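# Stand the toppled bottle upright in an empty carton cell

## Task

Pick up the one bottle lying on its side on the steel table, stand it cap-up in an unoccupied cell of the carton, and release it. It must stay there by itself with the gripper open and withdrawn; nothing else should be moved into the carton, and nothing may leave the table.

## Robot and tools

Robot: two arms, left_arm and right_arm, each ending in a two-finger parallel gripper. Everything is expressed in one scene frame. Its origin sits on the table surface midway between the arms. +z is up, +x extends out across the table, and left_arm is mounted on the +y side. The arm names do not match the left or right of any image.

Gripper frame: the fingers extend along the gripper's own +z axis and close along its y axis. The reported end_effector_position is the point between the finger pads, roughly 1 cm short of the fingertips. Orientation is a quaternion written w first (qw, qx, qy, qz).

Row layout: every commanded row is one flat list of 16 numbers covering both arms, even if only one arm moves: left_arm x, y, z, qw, qx, qy, qz, opening, then right_arm x, y, z, qw, qx, qy, qz, opening. x, y, z are an absolute target position in metres in the scene frame; the quaternion is an absolute target orientation in the scene frame. Both together form a pose, not an offset. Opening runs from -1 (closed) to +1 (fully open, 0.094 m). Optionally 12 more numbers, each 0 to 1, can follow: a stiffness multiplier per joint, left_arm's six then right_arm's six, in Joint positions order. They persist until changed.

execute_actions(actions): a list of up to 15 actions. Each action is a list of up to 15 rows, each row lasting one control step of 1/30 s. If an action has fewer than 15 rows, its final row repeats to fill out the 15 steps. An empty list just reports state and images. An action is rejected for both arms if any target lies more than 0.6 m from that gripper's current position along any of the gripper's own axes. A malformed action, or a first action failing that check against the last reported state, rejects the whole call and nothing moves.

move(target, speed, blocking): target is one 16-number row (optionally 28). Each gripper travels in a straight line to its absolute pose; both arms arrive together. Duration 0.5 to 10 s; longer paths are cut off at 10 s. speed is the path's top speed in m/s, 0.002 to 0.5 (default 0.25); rotation is capped at twice that in rad/s. Opening is applied at the start. Paths ignore obstacles and the other arm. Grippers lag, stray and can overshoot the speed, especially with a nearly straight arm. Faster contact hits harder, and a target set further past the contact presses harder. With blocking=false the result returns after 0.5 s while motion continues; then use wait or stop before issuing other moves or actions. The result adds a "move:" line giving the ending (done, off_target, moving, held, fault), active limits (paced = pose was clipped; held = some steps were blocked, after which the arm may jump faster), and each gripper's remaining distance to its pose.

wait(seconds): 0 to 10 s, arms keep their last command; a running move continues and the wait returns early when it finishes. stop(): brakes the current move; it needs stopping room, and fingers keep moving. zoom_image(camera, region): camera is cam_low, cam_left_wrist or cam_right_wrist; region is [x0, y0, x1, y1] pixels from the top-left, at most 504 by 504. Image sizes: cam_low 504x504, wrist cameras 616x616. finished_scene(scene): pass the current scene's number; ends it irreversibly and reports success.

Controller behaviour: each step, the commanded pose is clipped to within 70 mm and 16 degrees of the measured pose, then damped inverse kinematics follows it, favouring position over orientation. Far targets may need several actions, and after an action the arm continues at most to its last clipped pose, so send the remainder next. Arms usually settle a centimetre or more short, mostly low. Printed positions can be off, more at long reach. "Hand target" lines show what the controller is currently driving toward. A "pose unreachable" line means the clearance check altered or blocked that arm's command. Joint ranges (rad): waist -2.880 to 2.880, shoulder 0.000 to 3.142, elbow 0.000 to 3.019, wrist pitch -1.693 to 1.571, wrist yaw -1.571 to 1.571, wrist roll -2.094 to 2.094.

Gripping: grip_measured reports finger opening on the command scale; the last Joint positions value gives it in metres. Each gripper may read up to about 1 mm off, consistently. To hold something, command roughly 0.03 below grip_measured for a firm grip, less for a gentle one. Pad force tops out near 50 to 62 N; very thin parts get less, and first contact can spike.

To keep an arm still, resend its full pose from the last result (not a drifted one) with the desired opening in every call; to keep orientation, repeat the same quaternion in every row. Joint torque readings include offsets, friction and noise, and are nonzero in free air. Holding loads heats motors: a MOTOR HOT line appears from 85 °C, and at 100 °C that arm's motors and gripper release (OVER-TEMPERATURE FAULT) and the arm drops. FAULT lines mean a stop.

Avoid: dropping or knocking anything off the table, arms colliding or pushing on each other, fast impacts or hard presses, and leaving the bottle held up only by the gripper. Small random tugs on a held object or nudges to loose objects may happen. Finish by opening the gripper and retreating before ending the scene; smooth, economical motion is preferred.

Each tool is called after "Request:" as name(argument=value, ...) on one line, values as JSON.

## Session

Request:
execute_actions(actions=[])

Scene clock: 0.00 s.
left_arm: end_effector_position=(+0.2024, +0.1846, +0.2128) grip_measured=+1.000 end_effector_quat_wxyz=(-0.146, -0.439, +0.861, -0.213) | right_arm: end_effector_position=(+0.3168, -0.2080, +0.1360) grip_measured=+1.000 end_effector_quat_wxyz=(+0.217, +0.894, -0.344, +0.189)
Joint positions: left_arm=[-0.247  0.947  0.837 -1.512  0.52  -0.967  0.094] | right_arm=[ 0.861  1.327  0.886 -1.374  0.535 -1.603  0.094]
Joint velocities: left_arm=[-0.034 -0.015 -0.012 -0.002  0.022 -0.007  0.   ] | right_arm=[-0.005 -0.015 -0.007  0.012  0.037  0.007  0.   ]
Joint torques (N m, as the arm reports them, + toward a larger angle): no reading
Hand target (left_arm): +0.207, +0.184, +0.219; -0.139, -0.437, +0.862, -0.217
Hand target (right_arm): +0.321, -0.204, +0.140; +0.211, +0.894, -0.345, +0.191
Joint stiffness scale: left_arm=[1. 1. 1. 1. 1. 1.] | right_arm=[1. 1. 1. 1. 1. 1.]

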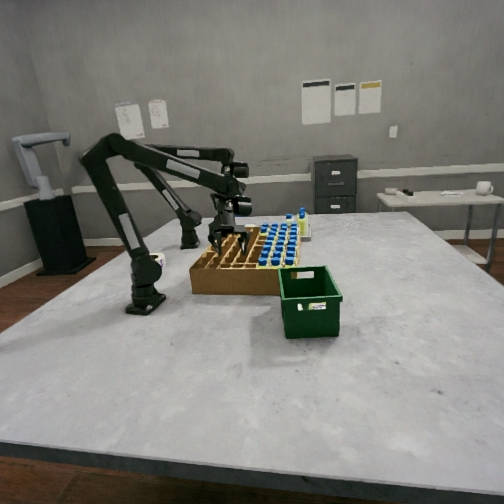

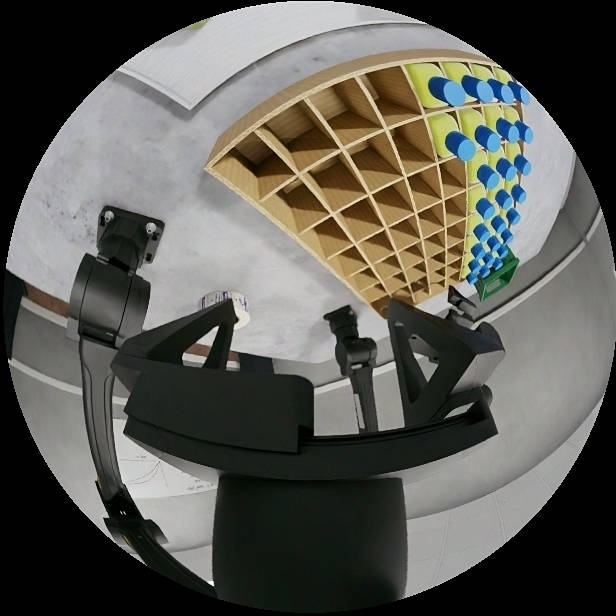

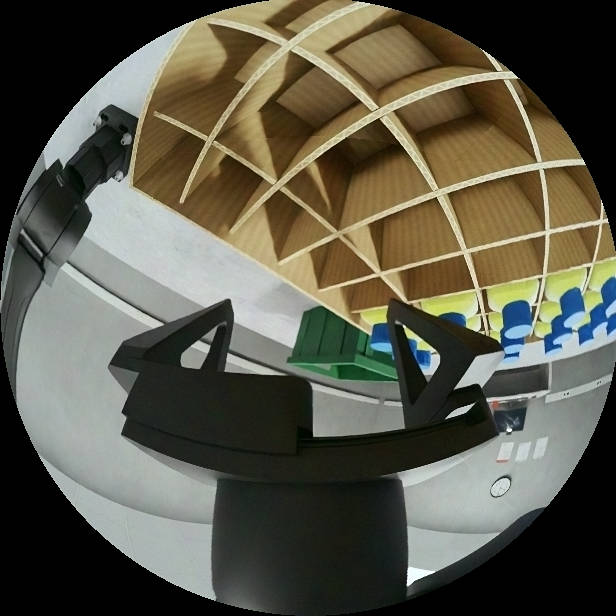

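Request:
zoom_image(camera="cam_low", region=[120,180,360,350])

Request:
move(target=[0.3,0.36,0.3,0,0,1,0,1,0.22,-0.3,0.28,0,1,0,0,1])

Region (120, 180, 360, 350) of cam_low's 504x504 image, scaled by 2.100, with more detail than that image has; it fills the top 357 rows of this view, and the rest is white.

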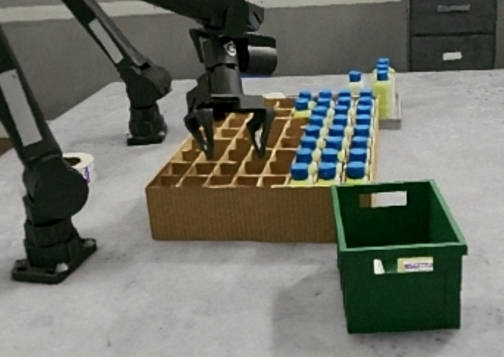

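Scene clock: 8.07 s.
left_arm: end_effector_position=(+0.2888, +0.3540, +0.2922) grip_measured=+1.000 end_effector_quat_wxyz=(-0.011, -0.002, +1.000, -0.002) | right_arm: end_effector_position=(+0.2159, -0.3018, +0.2561) grip_measured=+1.000 end_effector_quat_wxyz=(+0.127, +0.955, -0.217, +0.160)
Joint positions: left_arm=[ 0.031  1.18   1.262 -1.675 -0.001  0.236  0.094] | right_arm=[ 0.729  0.702  0.861 -1.7    0.41  -2.096  0.094]
Joint velocities: left_arm=[-0.015 -0.005 -0.007 -0.002  0.007 -0.037  0.   ] | right_arm=[-0.005  0.005  0.022 -0.002  0.022  0.037  0.   ]
Joint torques (N m, as the arm reports them, + toward a larger angle): left_arm=[ 1.74 -5.51 12.76  0.03 -0.1   0.04] | right_arm=[-0.84 -0.59 11.42  0.02  0.33 -0.16]
Hand target (left_arm): +0.299, +0.359, +0.301; -0.000, -0.000, +1.000, +0.001
Hand target (right_arm): +0.222, -0.298, +0.276; +0.114, +0.955, -0.213, +0.174
Off the commanded pose (left_arm): 0.015 m, 1 deg.
Off the commanded pose (right_arm): 0.024 m, 35 deg; orientation clipped at the last step of the last action.
Joint stiffness scale: left_arm=[1. 1. 1. 1. 1. 1.] | right_arm=[1. 1. 1. 1. 1. 1.]
joint sent to its limit (right arm) — the command would take joint 4 (wrist pitch) past its lower limit and joint 6 (wrist roll) past its lower limit, so those joints were sent only as far as their limits.
move: off_target (left_arm, right_arm); limits=paced

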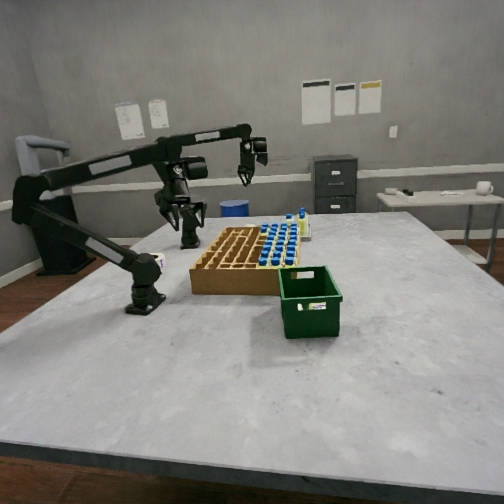

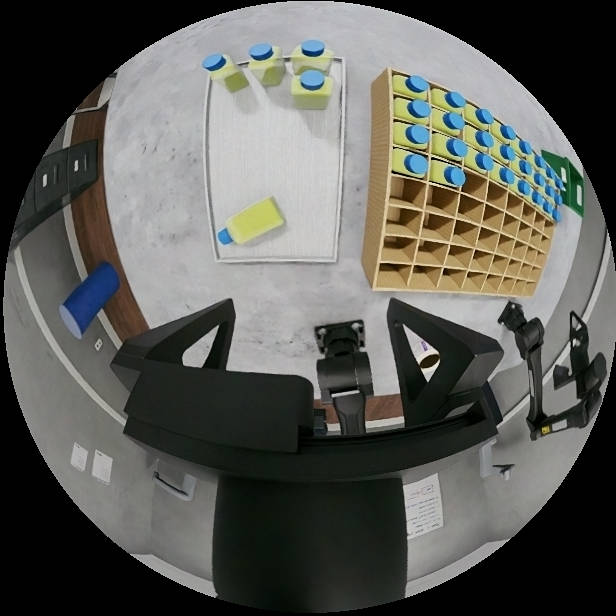

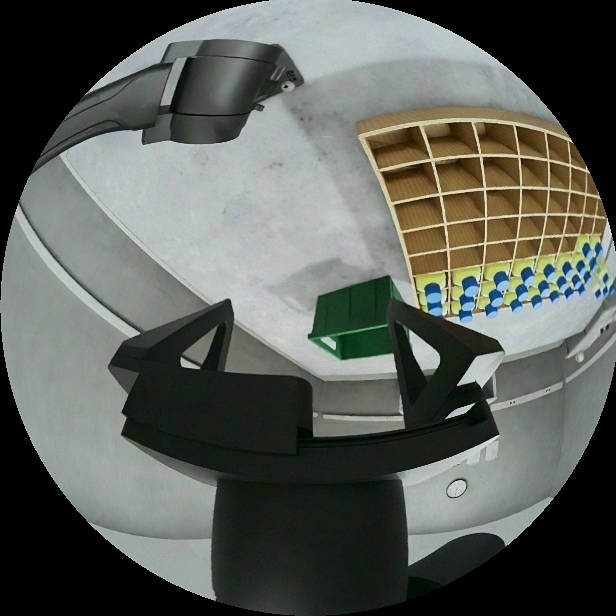

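Request:
move(target=[0.31,0.49,0.17,0,0.537,0.843,0,1,0.216,-0.302,0.256,0.127,0.955,-0.217,0.16,1])

Scene clock: 23.00 s.
left_arm: end_effector_position=(+0.3082, +0.4854, +0.1778) grip_measured=+1.000 end_effector_quat_wxyz=(-0.001, +0.535, +0.845, +0.004) | right_arm: end_effector_position=(+0.2159, -0.3018, +0.2561) grip_measured=+1.000 end_effector_quat_wxyz=(+0.127, +0.955, -0.217, +0.160)
Joint positions: left_arm=[ 0.354  1.372  1.13  -1.322 -0.005  1.692  0.094] | right_arm=[ 0.729  0.702  0.861 -1.7    0.41  -2.096  0.094]
Joint velocities: left_arm=[-0.024 -0.005 -0.002  0.002  0.007 -0.051  0.   ] | right_arm=[ 0.005 -0.015  0.007  0.027  0.022 -0.051  0.   ]
Joint torques (N m, as the arm reports them, + toward a larger angle): left_arm=[ 1.49 -8.48  8.69  0.51  0.14  0.12] | right_arm=[-0.49  0.6   7.48  0.27  0.26 -0.09]
Hand target (left_arm): +0.310, +0.488, +0.171; -0.001, +0.537, +0.843, +0.001
Hand target (right_arm): +0.216, -0.302, +0.256; +0.127, +0.955, -0.217, +0.160
Off the commanded pose (left_arm): 0.009 m, 1 deg.
Off the commanded pose (right_arm): 0.000 m, 0 deg.
Joint stiffness scale: left_arm=[1. 1. 1. 1. 1. 1.] | right_arm=[1. 1. 1. 1. 1. 1.]
move: done

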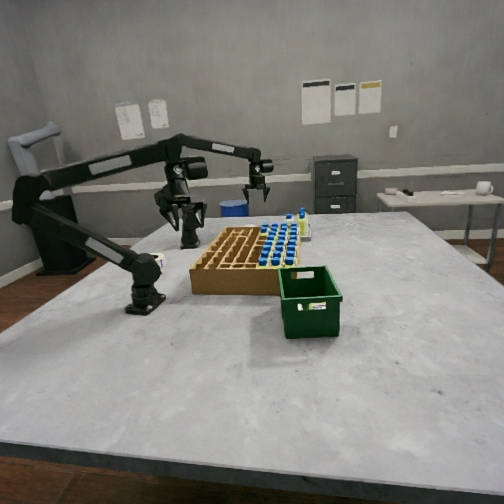

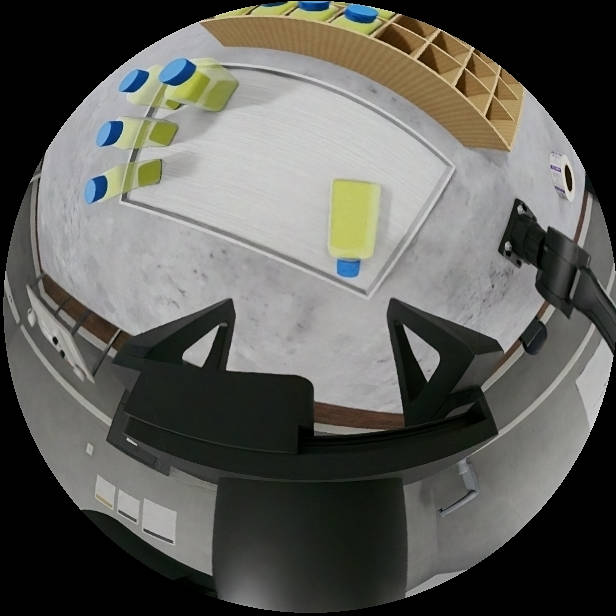

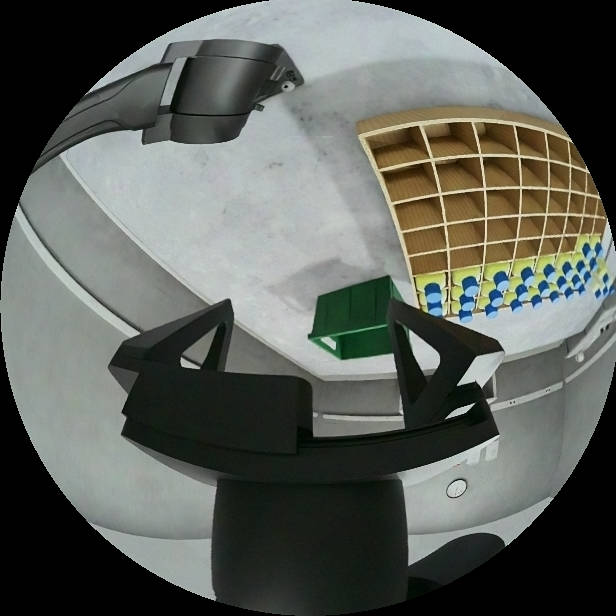

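Request:
move(target=[0.24,0.55,0.09,0.323,0.496,0.779,-0.206,0.4,0.216,-0.302,0.256,0.127,0.955,-0.217,0.16,1])

Scene clock: 30.47 s.
left_arm: end_effector_position=(+0.2432, +0.5511, +0.0958) grip_measured=+0.403 end_effector_quat_wxyz=(+0.274, +0.426, +0.846, -0.166) | right_arm: end_effector_position=(+0.2159, -0.3018, +0.2561) grip_measured=+1.000 end_effector_quat_wxyz=(+0.127, +0.955, -0.217, +0.160)
Joint positions: left_arm=[ 0.844  1.64   1.084 -1.361  0.563  2.087  0.066] | right_arm=[ 0.729  0.702  0.861 -1.7    0.41  -2.096  0.094]
Joint velocities: left_arm=[-0.015 -0.005 -0.012 -0.002  0.037  0.066 -0.   ] | right_arm=[-0.005 -0.005 -0.002 -0.007 -0.007 -0.037  0.   ]
Joint torques (N m, as the arm reports them, + toward a larger angle): left_arm=[  1.05 -10.89   7.29  -1.36   0.52   0.11] | right_arm=[-0.56 -0.7   7.44  0.4   0.26  0.04]
Hand target (left_arm): +0.242, +0.548, +0.091; +0.275, +0.425, +0.844, -0.178
Hand target (right_arm): +0.216, -0.302, +0.256; +0.127, +0.955, -0.217, +0.160
Off the commanded pose (left_arm): 0.007 m, 13 deg.
Off the commanded pose (right_arm): 0.000 m, 0 deg.
Joint stiffness scale: left_arm=[1. 1. 1. 1. 1. 1.] | right_arm=[1. 1. 1. 1. 1. 1.]
joint sent to its limit (left arm) — the command would take joint 6 (wrist roll) past its upper limit, so that joint was sent only as far as its limit.
move: off_target (left_arm)

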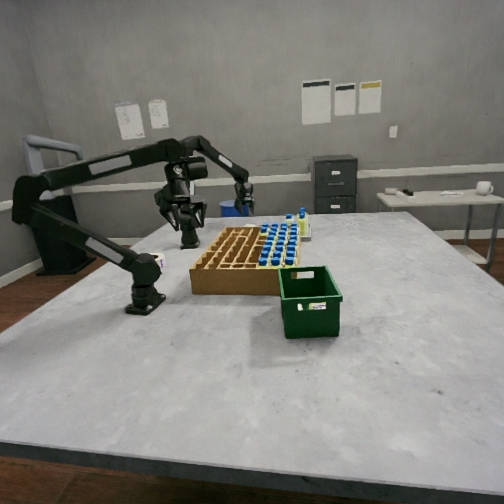

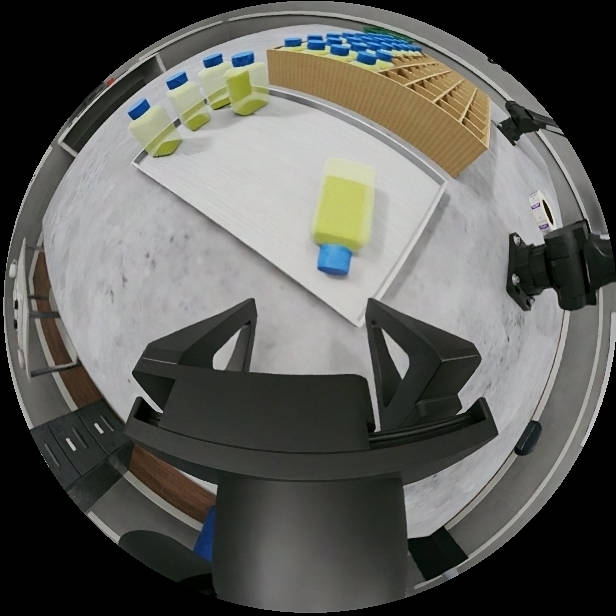

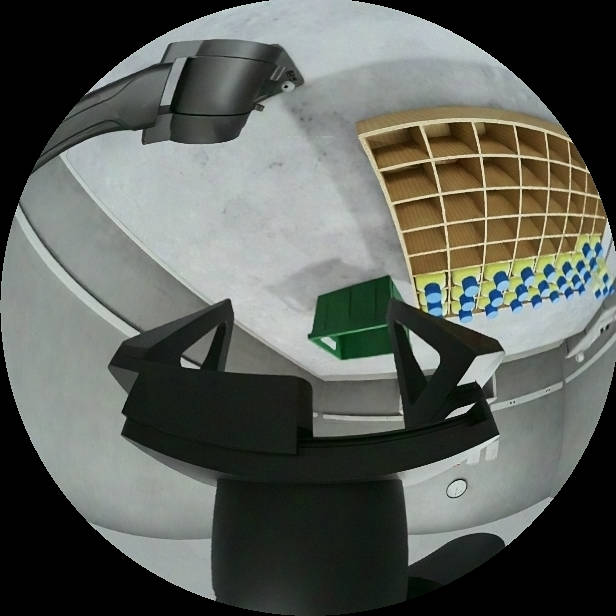

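Request:
move(target=[0.26,0.5,0.14,0,-0.216,0.976,0,0.4,0.216,-0.302,0.256,0.127,0.955,-0.217,0.16,1], speed=0.4)

Request:
move(target=[0.255,0.49,0.08,0,-0.843,0.537,0,0.4,0.216,-0.302,0.256,0.127,0.955,-0.217,0.16,1], speed=0.4)

Scene clock: 37.90 s.
left_arm: end_effector_position=(+0.2493, +0.4951, +0.1283) grip_measured=+0.403 end_effector_quat_wxyz=(-0.007, -0.212, +0.977, -0.006) | right_arm: end_effector_position=(+0.2159, -0.3018, +0.2561) grip_measured=+1.000 end_effector_quat_wxyz=(+0.127, +0.955, -0.217, +0.160)
Joint positions: left_arm=[ 0.475  1.317  0.942 -1.213  0.005  0.256  0.066] | right_arm=[ 0.729  0.702  0.861 -1.7    0.41  -2.096  0.094]
Joint velocities: left_arm=[ 0.005  0.005  0.012 -0.012 -0.007 -0.022  0.   ] | right_arm=[ 0.005 -0.005 -0.002 -0.012 -0.066 -0.022  0.   ]
Joint torques (N m, as the arm reports them, + toward a larger angle): left_arm=[ 0.49 -7.83 11.88 -0.52 -0.18 -0.1 ] | right_arm=[-0.57  0.27  7.46  0.45  0.26 -0.02]
Hand target (left_arm): +0.259, +0.501, +0.139; +0.000, -0.215, +0.977, -0.001
Hand target (right_arm): +0.216, -0.302, +0.256; +0.127, +0.955, -0.217, +0.160
Off the commanded pose (left_arm): 0.017 m, 1 deg.
Off the commanded pose (right_arm): 0.000 m, 0 deg.
Joint stiffness scale: left_arm=[1. 1. 1. 1. 1. 1.] | right_arm=[1. 1. 1. 1. 1. 1.]
move: off_target (left_arm)

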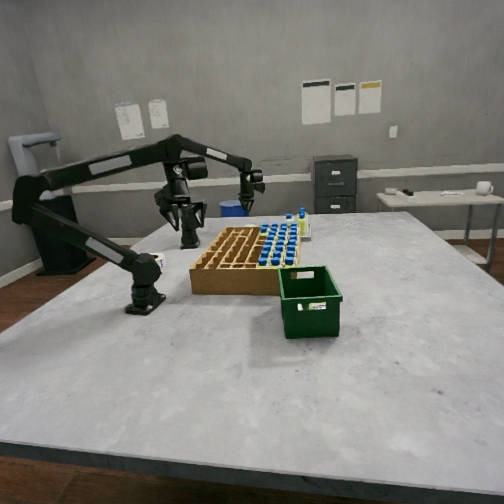

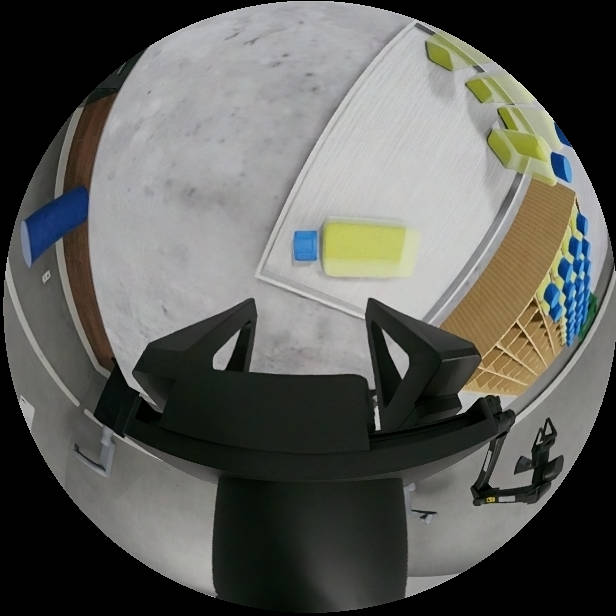

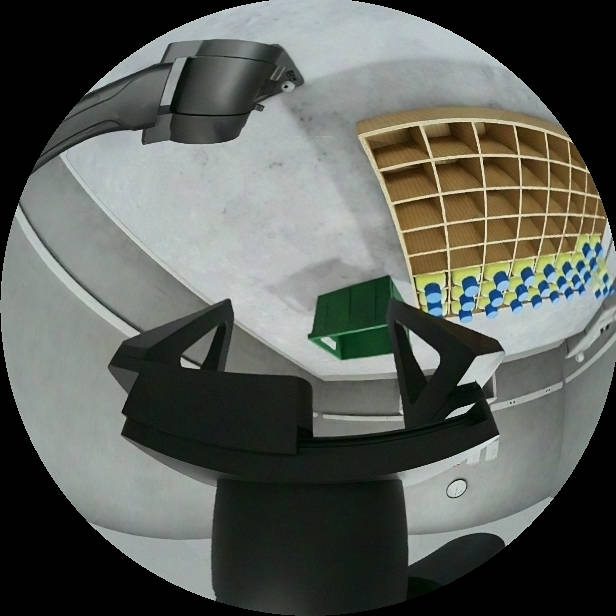

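Scene clock: 40.57 s.
left_arm: end_effector_position=(+0.2525, +0.4918, +0.0876) grip_measured=+0.403 end_effector_quat_wxyz=(-0.004, +0.843, -0.538, +0.003) | right_arm: end_effector_position=(+0.2159, -0.3018, +0.2561) grip_measured=+1.000 end_effector_quat_wxyz=(+0.127, +0.955, -0.217, +0.160)
Joint positions: left_arm=[ 0.461  1.351  0.856 -1.066  0.003 -1.335  0.066] | right_arm=[ 0.729  0.702  0.861 -1.7    0.41  -2.096  0.094]
Joint velocities: left_arm=[-0.005 -0.024 -0.012 -0.002  0.051 -0.066 -0.001] | right_arm=[ 0.015  0.005  0.007 -0.012  0.037  0.007  0.   ]
Joint torques (N m, as the arm reports them, + toward a larger angle): left_arm=[ 0.19 -7.02  8.    0.55 -0.3  -0.11] | right_arm=[-0.71 -0.23  7.46  0.52  0.27 -0.01]
Hand target (left_arm): +0.255, +0.490, +0.081; -0.000, +0.843, -0.537, +0.000
Hand target (right_arm): +0.216, -0.302, +0.256; +0.127, +0.955, -0.217, +0.160
Off the commanded pose (left_arm): 0.008 m, 1 deg.
Off the commanded pose (right_arm): 0.000 m, 0 deg.
Joint stiffness scale: left_arm=[1. 1. 1. 1. 1. 1.] | right_arm=[1. 1. 1. 1. 1. 1.]
move: done

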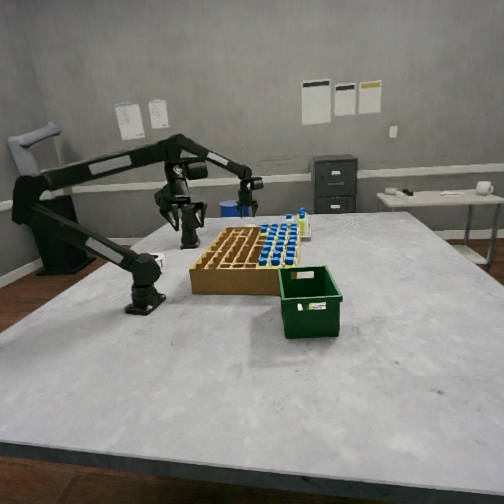

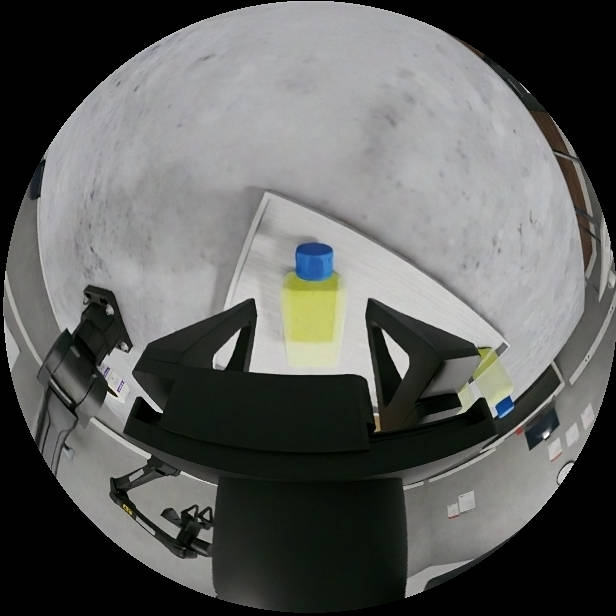

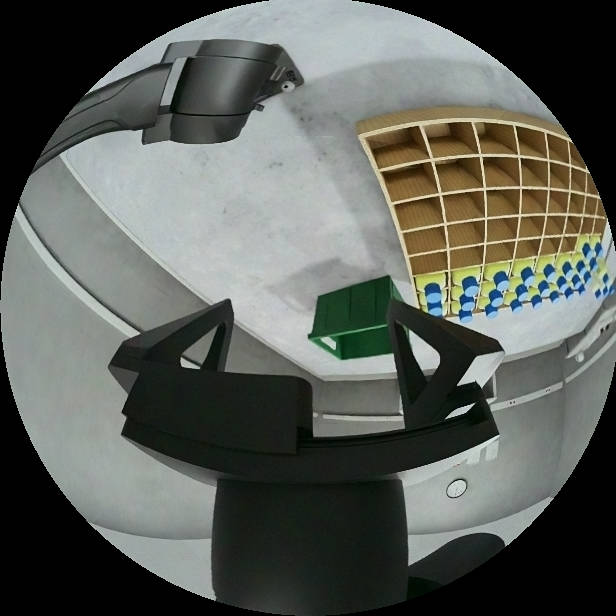

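Request:
move(target=[0.249,0.512,0.06,0.162,0.804,-0.512,0.254,0.1,0.216,-0.302,0.256,0.127,0.955,-0.217,0.16,1])

Request:
move(target=[0.252,0.504,0.03,0.162,0.804,-0.512,0.254,0.1,0.216,-0.302,0.256,0.127,0.955,-0.217,0.16,1], speed=0.05)

Scene clock: 47.10 s.
left_arm: end_effector_position=(+0.2446, +0.5023, +0.0579) grip_measured=+0.103 end_effector_quat_wxyz=(+0.164, +0.807, -0.509, +0.251) | right_arm: end_effector_position=(+0.2159, -0.3018, +0.2561) grip_measured=+1.000 end_effector_quat_wxyz=(+0.127, +0.955, -0.217, +0.160)
Joint positions: left_arm=[ 0.746  1.62   0.951 -1.24   0.518 -0.97   0.052] | right_arm=[ 0.729  0.702  0.861 -1.7    0.41  -2.096  0.094]
Joint velocities: left_arm=[-0.024 -0.015 -0.017  0.007 -0.007 -0.022 -0.   ] | right_arm=[-0.015 -0.005 -0.002  0.017  0.037  0.022  0.   ]
Joint torques (N m, as the arm reports them, + toward a larger angle): left_arm=[  1.34 -10.56   9.23  -1.23   0.34   0.07] | right_arm=[-1.22  0.42  7.66  0.49  0.21 -0.05]
Hand target (left_arm): +0.250, +0.511, +0.061; +0.161, +0.805, -0.512, +0.254
Hand target (right_arm): +0.216, -0.302, +0.256; +0.127, +0.955, -0.217, +0.160
Off the commanded pose (left_arm): 0.011 m, 1 deg.
Off the commanded pose (right_arm): 0.000 m, 0 deg.
Joint stiffness scale: left_arm=[1. 1. 1. 1. 1. 1.] | right_arm=[1. 1. 1. 1. 1. 1.]
move: off_target (left_arm)

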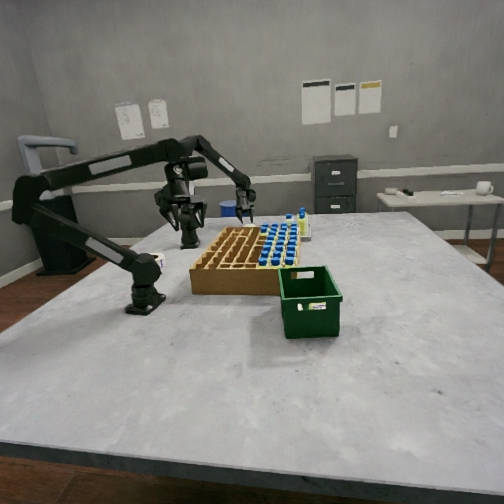

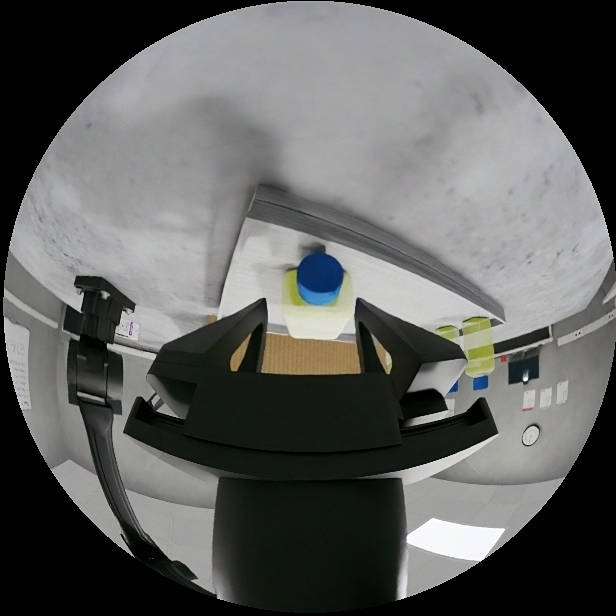

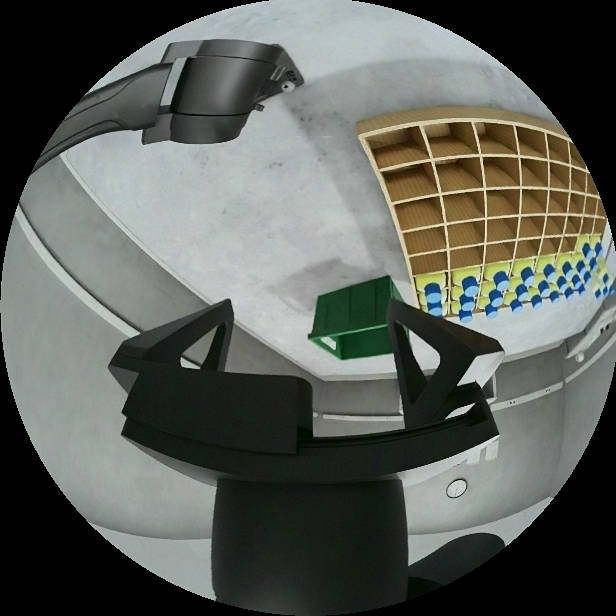

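Scene clock: 48.00 s.
left_arm: end_effector_position=(+0.2497, +0.5071, +0.0374) grip_measured=+0.103 end_effector_quat_wxyz=(+0.156, +0.806, -0.511, +0.254) | right_arm: end_effector_position=(+0.2159, -0.3018, +0.2561) grip_measured=+1.000 end_effector_quat_wxyz=(+0.127, +0.955, -0.217, +0.160)
Joint positions: left_arm=[ 0.745  1.663  0.942 -1.17   0.523 -0.97   0.052] | right_arm=[ 0.729  0.702  0.861 -1.7    0.41  -2.096  0.094]
Joint velocities: left_arm=[ 0.005 -0.005 -0.002 -0.007  0.022 -0.007 -0.001] | right_arm=[-0.005  0.005  0.002 -0.012 -0.081 -0.051  0.   ]
Joint torques (N m, as the arm reports them, + toward a larger angle): left_arm=[  0.29 -10.16   6.28  -0.04   0.33  -0.02] | right_arm=[-1.6  -0.22  7.54  0.31  0.22  0.  ]
Hand target (left_arm): +0.252, +0.504, +0.031; +0.162, +0.804, -0.512, +0.254
Hand target (right_arm): +0.216, -0.302, +0.256; +0.127, +0.955, -0.217, +0.160
Off the commanded pose (left_arm): 0.008 m, 1 deg.
Off the commanded pose (right_arm): 0.000 m, 0 deg.
Joint stiffness scale: left_arm=[1. 1. 1. 1. 1. 1.] | right_arm=[1. 1. 1. 1. 1. 1.]
move: done

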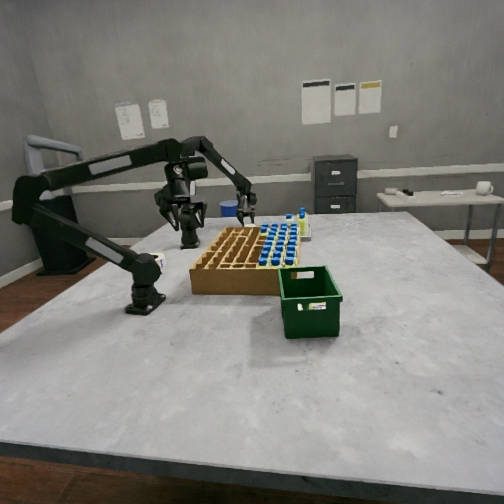

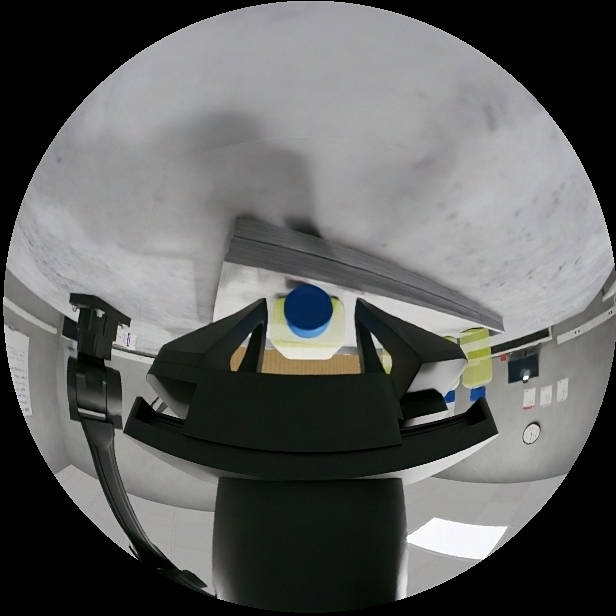

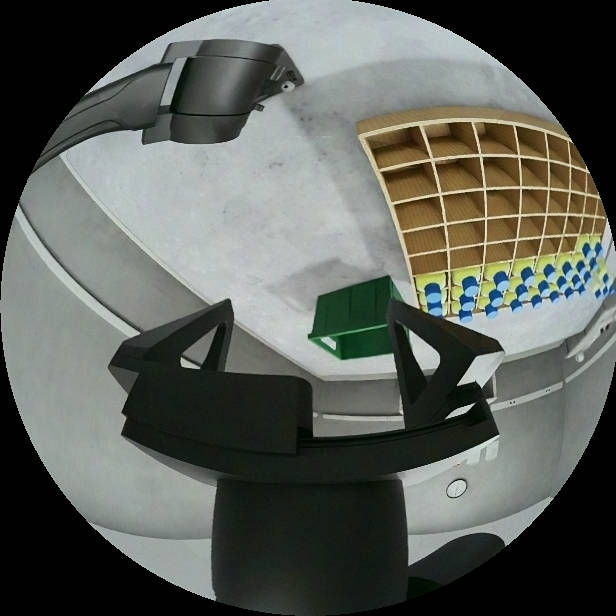

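Request:
move(target=[0.256,0.494,0.032,0.162,0.804,-0.512,0.254,0.1,0.216,-0.302,0.256,0.127,0.955,-0.217,0.16,1], speed=0.05)

Request:
move(target=[0.256,0.494,0.032,0.162,0.804,-0.512,0.254,-0.5,0.216,-0.302,0.256,0.127,0.955,-0.217,0.16,1])

Scene clock: 53.03 s.
left_arm: end_effector_position=(+0.2537, +0.4953, +0.0336) grip_measured=+0.103 end_effector_quat_wxyz=(+0.164, +0.803, -0.513, +0.254) | right_arm: end_effector_position=(+0.2159, -0.3018, +0.2561) grip_measured=+1.000 end_effector_quat_wxyz=(+0.127, +0.955, -0.217, +0.160)
Joint positions: left_arm=[ 0.718  1.663  0.925 -1.157  0.531 -0.988  0.052] | right_arm=[ 0.729  0.702  0.861 -1.7    0.41  -2.096  0.094]
Joint velocities: left_arm=[-0.005  0.005  0.002 -0.017  0.007 -0.022  0.001] | right_arm=[-0.005  0.005 -0.007 -0.012 -0.007 -0.022  0.   ]
Joint torques (N m, as the arm reports them, + toward a larger angle): left_arm=[  0.56 -11.5    5.96  -0.09   0.36  -0.1 ] | right_arm=[-1.19 -0.21  7.57  0.59  0.28 -0.01]
Hand target (left_arm): +0.256, +0.494, +0.032; +0.162, +0.804, -0.512, +0.254
Hand target (right_arm): +0.216, -0.302, +0.256; +0.127, +0.955, -0.217, +0.160
Off the commanded pose (left_arm): 0.003 m, 0 deg.
Off the commanded pose (right_arm): 0.000 m, 0 deg.
Joint stiffness scale: left_arm=[1. 1. 1. 1. 1. 1.] | right_arm=[1. 1. 1. 1. 1. 1.]
move: done

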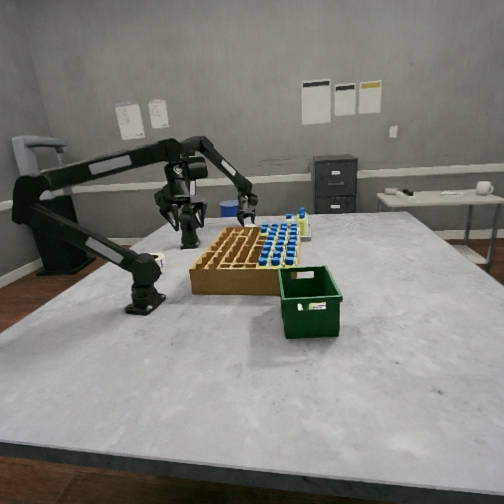

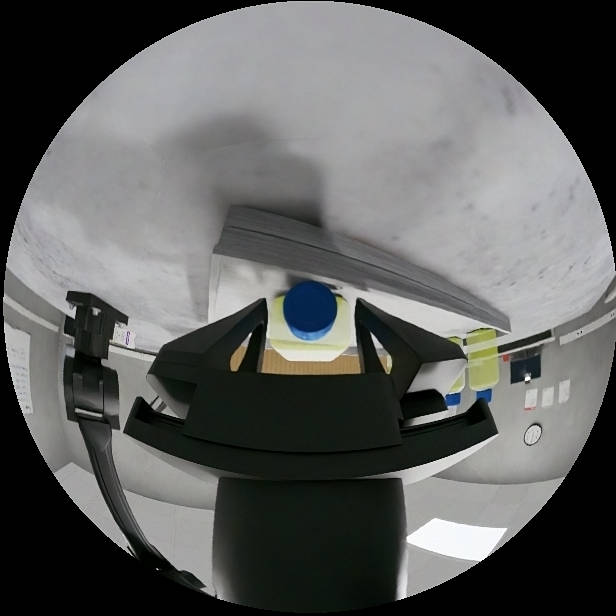

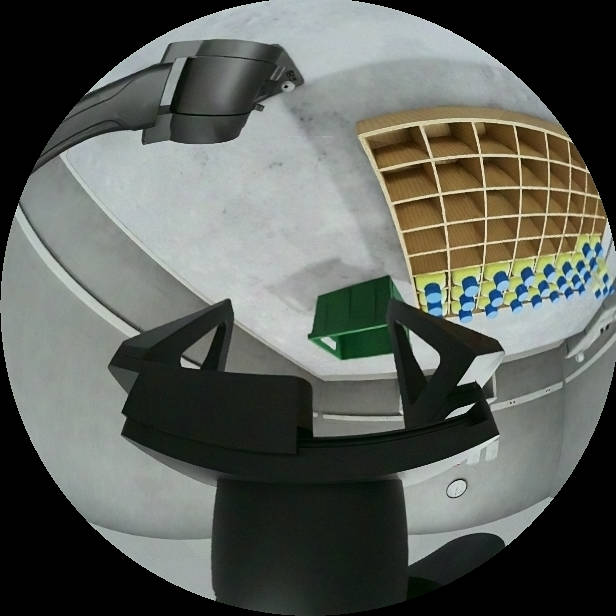

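Scene clock: 53.73 s.
left_arm: end_effector_position=(+0.2537, +0.4953, +0.0336) grip_measured=-0.457 end_effector_quat_wxyz=(+0.164, +0.804, -0.513, +0.254) | right_arm: end_effector_position=(+0.2159, -0.3018, +0.2561) grip_measured=+1.000 end_effector_quat_wxyz=(+0.127, +0.955, -0.217, +0.160)
Joint positions: left_arm=[ 0.718  1.663  0.925 -1.157  0.531 -0.989  0.026] | right_arm=[ 0.729  0.702  0.861 -1.7    0.41  -2.096  0.094]
Joint velocities: left_arm=[ 0.015 -0.024 -0.032 -0.007  0.051  0.007 -0.001] | right_arm=[ 0.005 -0.005  0.002 -0.012 -0.095  0.022  0.   ]
Joint torques (N m, as the arm reports them, + toward a larger angle): left_arm=[  0.24 -11.21   5.78  -0.11   0.31  -0.11] | right_arm=[-1.   -0.11  7.54  0.33  0.31  0.02]
Hand target (left_arm): +0.256, +0.494, +0.032; +0.162, +0.804, -0.512, +0.254
Hand target (right_arm): +0.216, -0.302, +0.256; +0.127, +0.955, -0.217, +0.160
Off the commanded pose (left_arm): 0.003 m, 0 deg.
Off the commanded pose (right_arm): 0.000 m, 0 deg.
Joint stiffness scale: left_arm=[1. 1. 1. 1. 1. 1.] | right_arm=[1. 1. 1. 1. 1. 1.]
move: done

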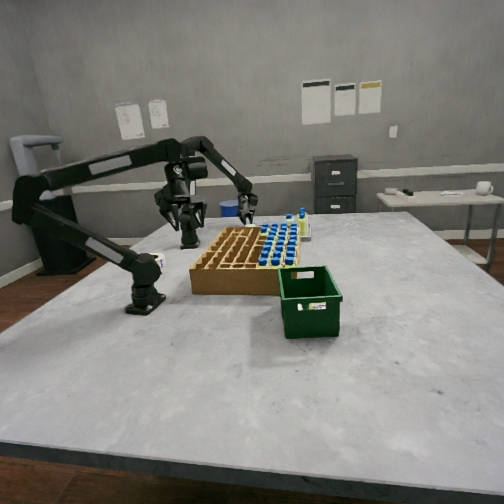

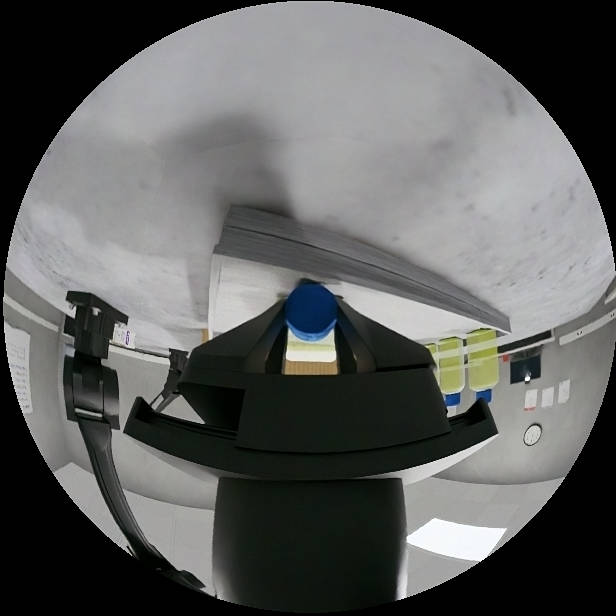

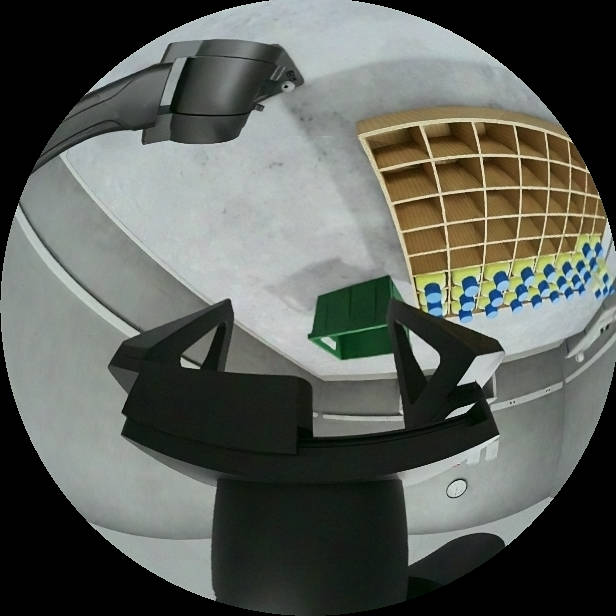

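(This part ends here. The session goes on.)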